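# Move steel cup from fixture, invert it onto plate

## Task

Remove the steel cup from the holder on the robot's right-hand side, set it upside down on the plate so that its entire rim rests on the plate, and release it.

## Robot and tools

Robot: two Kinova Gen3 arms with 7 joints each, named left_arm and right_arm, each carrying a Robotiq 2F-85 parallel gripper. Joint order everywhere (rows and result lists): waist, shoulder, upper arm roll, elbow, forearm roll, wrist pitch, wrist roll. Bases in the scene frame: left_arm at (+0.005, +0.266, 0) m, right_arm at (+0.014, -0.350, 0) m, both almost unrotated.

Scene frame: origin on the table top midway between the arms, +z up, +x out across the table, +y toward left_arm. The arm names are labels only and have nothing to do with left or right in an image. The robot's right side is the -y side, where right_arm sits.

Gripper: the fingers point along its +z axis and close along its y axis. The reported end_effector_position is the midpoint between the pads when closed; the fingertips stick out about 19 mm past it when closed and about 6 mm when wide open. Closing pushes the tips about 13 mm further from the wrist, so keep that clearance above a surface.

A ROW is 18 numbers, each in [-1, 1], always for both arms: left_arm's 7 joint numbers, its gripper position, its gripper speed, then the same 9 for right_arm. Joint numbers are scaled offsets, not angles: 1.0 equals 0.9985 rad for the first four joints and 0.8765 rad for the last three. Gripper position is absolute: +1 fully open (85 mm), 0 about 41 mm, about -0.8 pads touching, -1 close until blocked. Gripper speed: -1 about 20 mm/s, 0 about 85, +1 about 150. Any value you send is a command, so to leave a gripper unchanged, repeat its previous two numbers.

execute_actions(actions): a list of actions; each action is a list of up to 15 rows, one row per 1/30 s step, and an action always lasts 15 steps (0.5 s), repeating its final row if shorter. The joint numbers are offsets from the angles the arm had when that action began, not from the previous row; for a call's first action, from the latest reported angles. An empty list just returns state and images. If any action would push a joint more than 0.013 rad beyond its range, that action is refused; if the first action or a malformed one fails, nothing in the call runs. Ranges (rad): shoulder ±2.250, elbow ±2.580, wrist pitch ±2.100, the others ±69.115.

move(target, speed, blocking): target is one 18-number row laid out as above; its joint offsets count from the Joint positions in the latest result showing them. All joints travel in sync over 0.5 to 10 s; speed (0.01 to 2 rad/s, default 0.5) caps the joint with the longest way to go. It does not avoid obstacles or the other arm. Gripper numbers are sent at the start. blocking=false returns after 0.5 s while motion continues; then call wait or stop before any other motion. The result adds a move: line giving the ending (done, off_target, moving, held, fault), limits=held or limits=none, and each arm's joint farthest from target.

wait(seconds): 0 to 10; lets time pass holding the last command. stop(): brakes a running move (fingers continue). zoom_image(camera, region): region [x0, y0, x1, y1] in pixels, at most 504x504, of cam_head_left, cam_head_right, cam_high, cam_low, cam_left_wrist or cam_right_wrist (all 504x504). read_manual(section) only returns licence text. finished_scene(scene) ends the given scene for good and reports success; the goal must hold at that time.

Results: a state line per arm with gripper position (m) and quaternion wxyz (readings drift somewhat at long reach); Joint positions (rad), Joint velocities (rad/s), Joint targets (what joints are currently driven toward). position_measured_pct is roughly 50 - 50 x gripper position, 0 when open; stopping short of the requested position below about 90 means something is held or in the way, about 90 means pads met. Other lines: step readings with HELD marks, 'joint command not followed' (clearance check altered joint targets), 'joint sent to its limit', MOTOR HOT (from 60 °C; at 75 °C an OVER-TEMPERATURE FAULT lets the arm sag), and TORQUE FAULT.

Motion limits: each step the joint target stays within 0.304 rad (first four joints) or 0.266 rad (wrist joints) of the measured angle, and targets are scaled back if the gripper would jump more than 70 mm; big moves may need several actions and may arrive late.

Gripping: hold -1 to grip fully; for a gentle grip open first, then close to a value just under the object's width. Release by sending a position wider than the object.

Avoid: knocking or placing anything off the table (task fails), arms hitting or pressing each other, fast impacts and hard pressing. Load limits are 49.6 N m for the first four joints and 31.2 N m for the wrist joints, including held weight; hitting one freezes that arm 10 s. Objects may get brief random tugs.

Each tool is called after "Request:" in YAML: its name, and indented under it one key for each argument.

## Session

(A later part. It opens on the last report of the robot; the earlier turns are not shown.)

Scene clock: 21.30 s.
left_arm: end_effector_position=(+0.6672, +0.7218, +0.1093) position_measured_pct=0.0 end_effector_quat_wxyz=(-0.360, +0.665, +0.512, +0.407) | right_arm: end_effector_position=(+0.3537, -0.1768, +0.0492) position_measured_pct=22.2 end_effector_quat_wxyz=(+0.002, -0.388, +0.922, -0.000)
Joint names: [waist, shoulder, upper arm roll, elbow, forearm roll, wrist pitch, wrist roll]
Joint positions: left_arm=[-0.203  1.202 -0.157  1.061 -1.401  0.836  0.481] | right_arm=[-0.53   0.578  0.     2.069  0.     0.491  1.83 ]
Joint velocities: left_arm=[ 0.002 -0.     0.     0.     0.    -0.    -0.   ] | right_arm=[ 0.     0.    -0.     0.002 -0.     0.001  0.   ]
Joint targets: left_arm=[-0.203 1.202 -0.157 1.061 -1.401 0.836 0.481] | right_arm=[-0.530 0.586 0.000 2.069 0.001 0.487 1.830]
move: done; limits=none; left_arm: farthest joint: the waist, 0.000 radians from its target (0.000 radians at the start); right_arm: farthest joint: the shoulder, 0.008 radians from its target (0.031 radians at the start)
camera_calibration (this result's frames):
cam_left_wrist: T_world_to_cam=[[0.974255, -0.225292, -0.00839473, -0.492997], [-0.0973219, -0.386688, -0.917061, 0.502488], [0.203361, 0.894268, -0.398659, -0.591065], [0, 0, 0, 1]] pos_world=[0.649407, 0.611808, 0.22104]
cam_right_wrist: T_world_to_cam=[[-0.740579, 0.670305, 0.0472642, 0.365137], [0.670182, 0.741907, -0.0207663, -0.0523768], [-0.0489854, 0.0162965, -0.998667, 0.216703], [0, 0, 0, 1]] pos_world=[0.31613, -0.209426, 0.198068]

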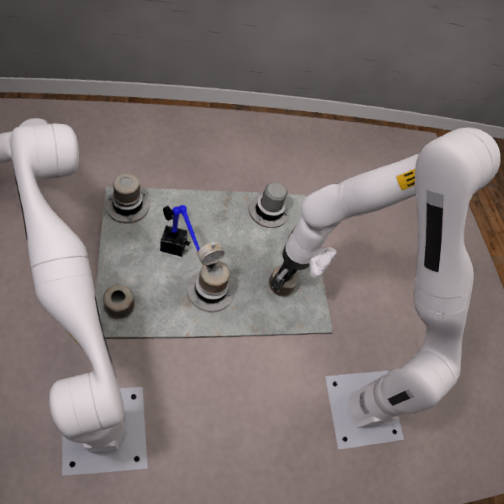

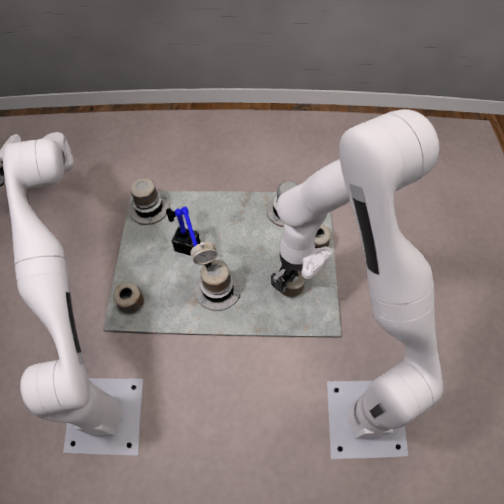

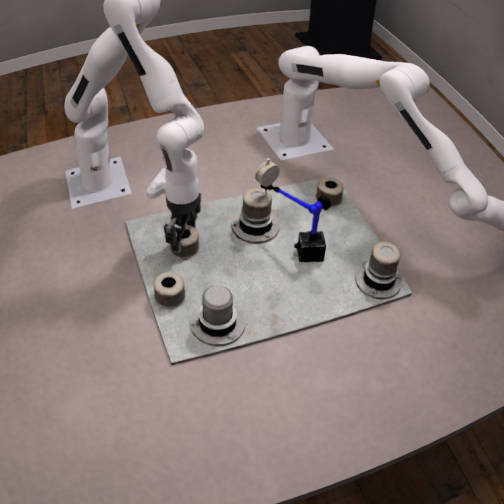

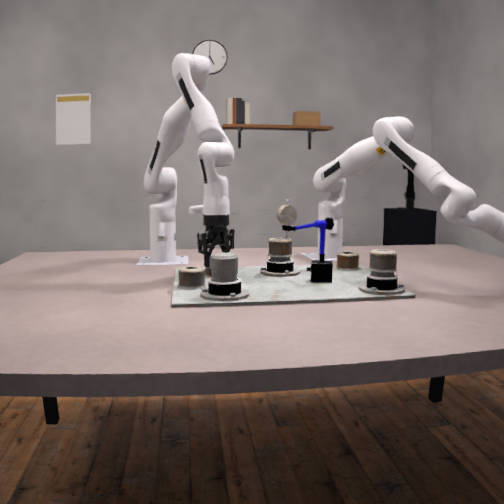

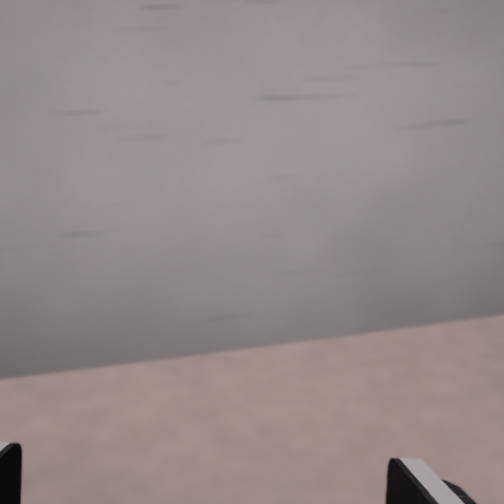

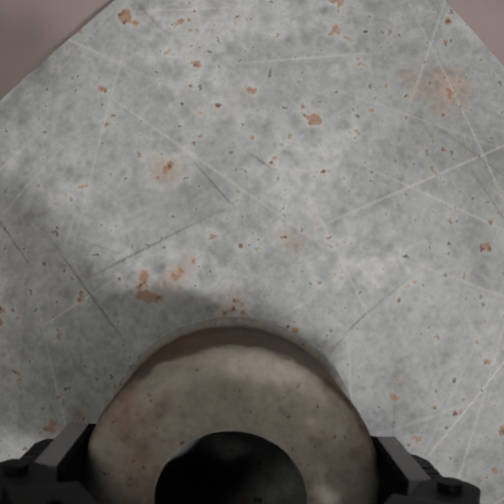

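Request:
move:
  target: [0,0,0,0,0,0,0,1,0,0,0,0,0,0,0,0,1,0]

Request:
move:
  target: [0,0,0,0,0,0,0,1,0,0,-0.15,0,-0.08,0,0.26,0,1,0]

Request:
finished_scene:
  scene: 2

Scene clock: 28.70 s.
left_arm: end_effector_position=(+0.6672, +0.7218, +0.1093) position_measured_pct=0.0 end_effector_quat_wxyz=(-0.360, +0.665, +0.512, +0.407) | right_arm: end_effector_position=(+0.3537, -0.1768, +0.0492) position_measured_pct=0.0 end_effector_quat_wxyz=(+0.002, -0.388, +0.922, -0.000)
Joint names: [waist, shoulder, upper arm roll, elbow, forearm roll, wrist pitch, wrist roll]
Joint positions: left_arm=[-0.203  1.202 -0.157  1.061 -1.401  0.836  0.481] | right_arm=[-0.53   0.578  0.     2.069  0.     0.491  1.83 ]
Joint velocities: left_arm=[-0.002  0.     0.001  0.    -0.001 -0.     0.   ] | right_arm=[-0.001  0.001  0.     0.001 -0.001  0.001 -0.   ]
Joint targets: left_arm=[-0.203 1.202 -0.157 1.061 -1.401 0.836 0.481] | right_arm=[-0.530 0.578 0.000 2.069 0.000 0.491 1.830]
move: done; limits=none; left_arm: farthest joint: the waist, 0.000 radians from its target (0.000 radians at the start); right_arm: farthest joint: the waist, 0.000 radians from its target (0.000 radians at the start)
camera_calibration (this result's frames):
cam_left_wrist: T_world_to_cam=[[0.974255, -0.225294, -0.00839194, -0.492997], [-0.0973197, -0.386686, -0.917062, 0.502487], [0.203364, 0.894269, -0.398656, -0.591067], [0, 0, 0, 1]] pos_world=[0.649408, 0.611808, 0.221042]
cam_right_wrist: T_world_to_cam=[[-0.74058, 0.670305, 0.0472599, 0.365138], [0.670182, 0.741907, -0.0207523, -0.0523814], [-0.0489728, 0.016304, -0.998667, 0.216705], [0, 0, 0, 1]] pos_world=[0.316132, -0.209425, 0.198072]

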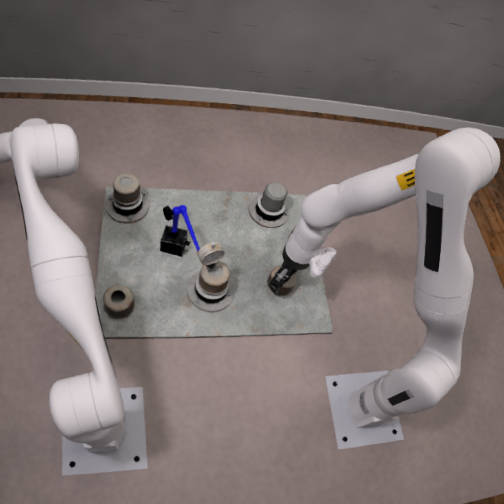

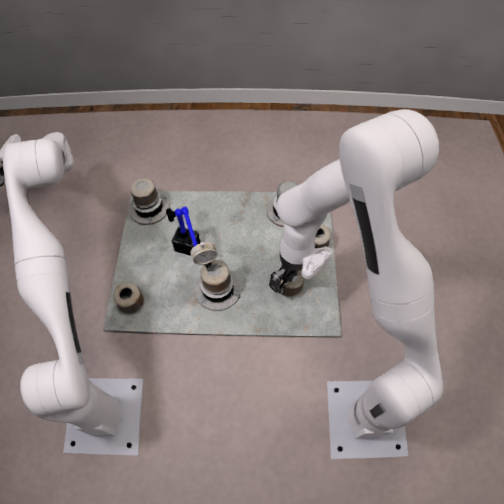

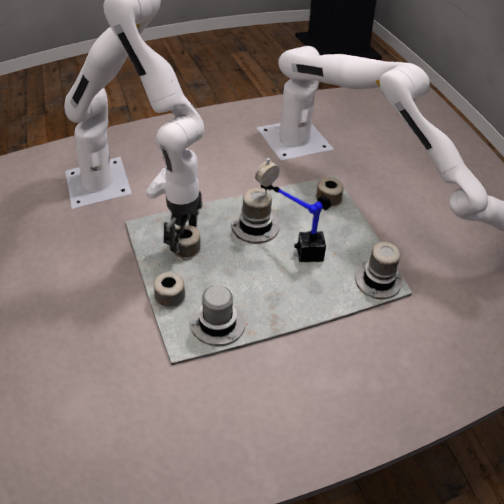

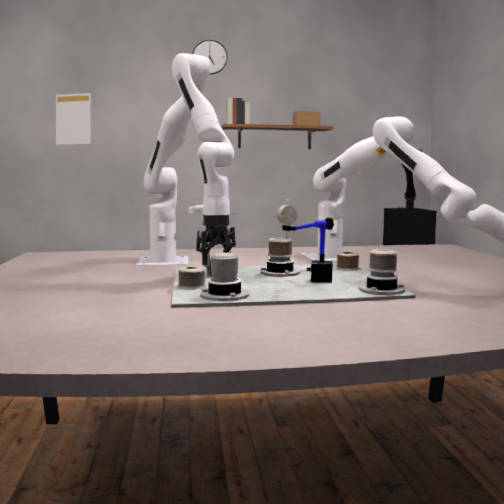

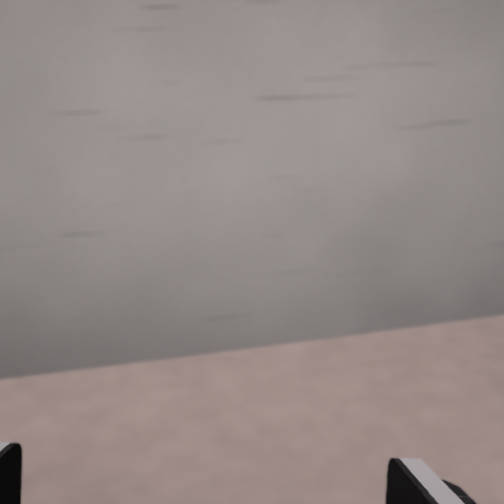

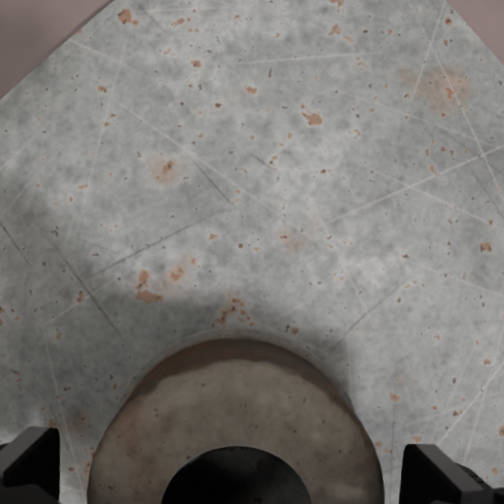

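Scene clock: 29.63 s.
left_arm: end_effector_position=(+0.6672, +0.7218, +0.1093) position_measured_pct=0.0 end_effector_quat_wxyz=(-0.360, +0.665, +0.512, +0.407) | right_arm: end_effector_position=(+0.3575, -0.1745, +0.1206) position_measured_pct=0.0 end_effector_quat_wxyz=(+0.002, -0.388, +0.922, +0.000)
Joint names: [waist, shoulder, upper arm roll, elbow, forearm roll, wrist pitch, wrist roll]
Joint positions: left_arm=[-0.203  1.202 -0.157  1.061 -1.401  0.836  0.481] | right_arm=[-0.53   0.429  0.     1.989  0.     0.719  1.83 ]
Joint velocities: left_arm=[ 0.001 -0.     0.     0.    -0.     0.     0.   ] | right_arm=[-0.    -0.002  0.     0.     0.     0.     0.   ]
Joint targets: left_arm=[-0.203 1.202 -0.157 1.061 -1.401 0.836 0.481] | right_arm=[-0.530 0.428 0.000 1.989 0.000 0.719 1.830]
move: done; limits=none; left_arm: farthest joint: the waist, 0.000 radians from its target (0.000 radians at the start); right_arm: farthest joint: the waist, 0.000 radians from its target (0.000 radians at the start)
camera_calibration (this result's frames):
cam_left_wrist: T_world_to_cam=[[0.974254, -0.225296, -0.00838934, -0.492997], [-0.0973177, -0.386685, -0.917063, 0.502486], [0.203367, 0.894269, -0.398655, -0.591069], [0, 0, 0, 1]] pos_world=[0.649409, 0.611808, 0.221043]
cam_right_wrist: T_world_to_cam=[[-0.740575, 0.670342, 0.0468023, 0.363131], [0.67028, 0.741856, -0.0193371, -0.0553464], [-0.0476831, 0.01705, -0.998717, 0.287907], [0, 0, 0, 1]] pos_world=[0.319751, -0.207272, 0.269472]

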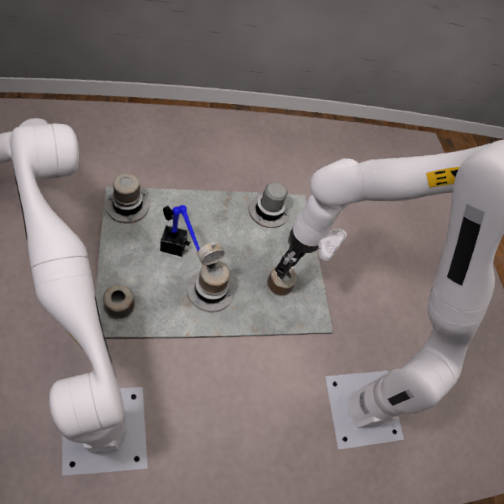

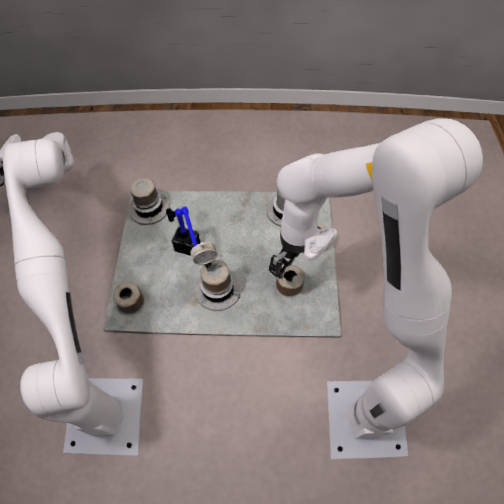

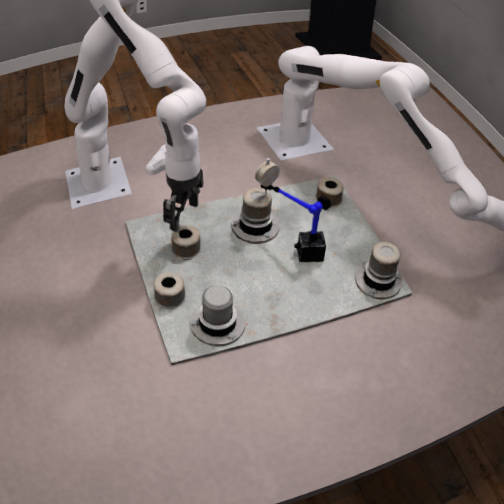

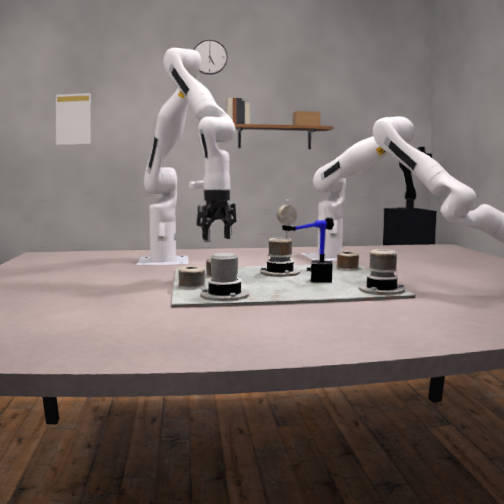

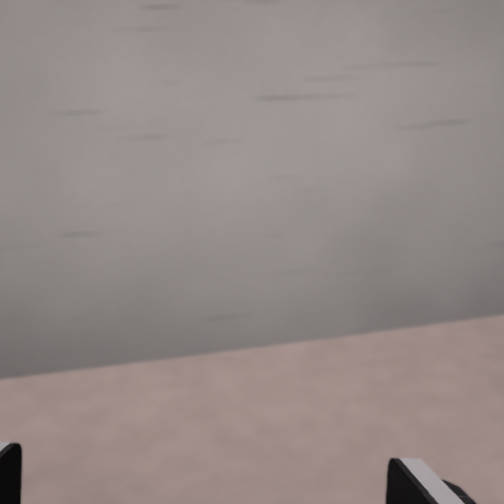

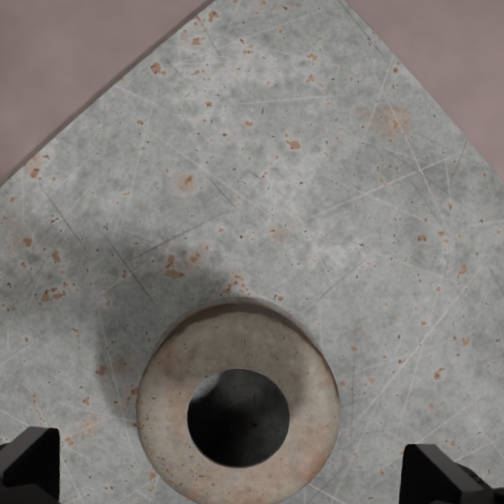

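The scene is finished: the task was done.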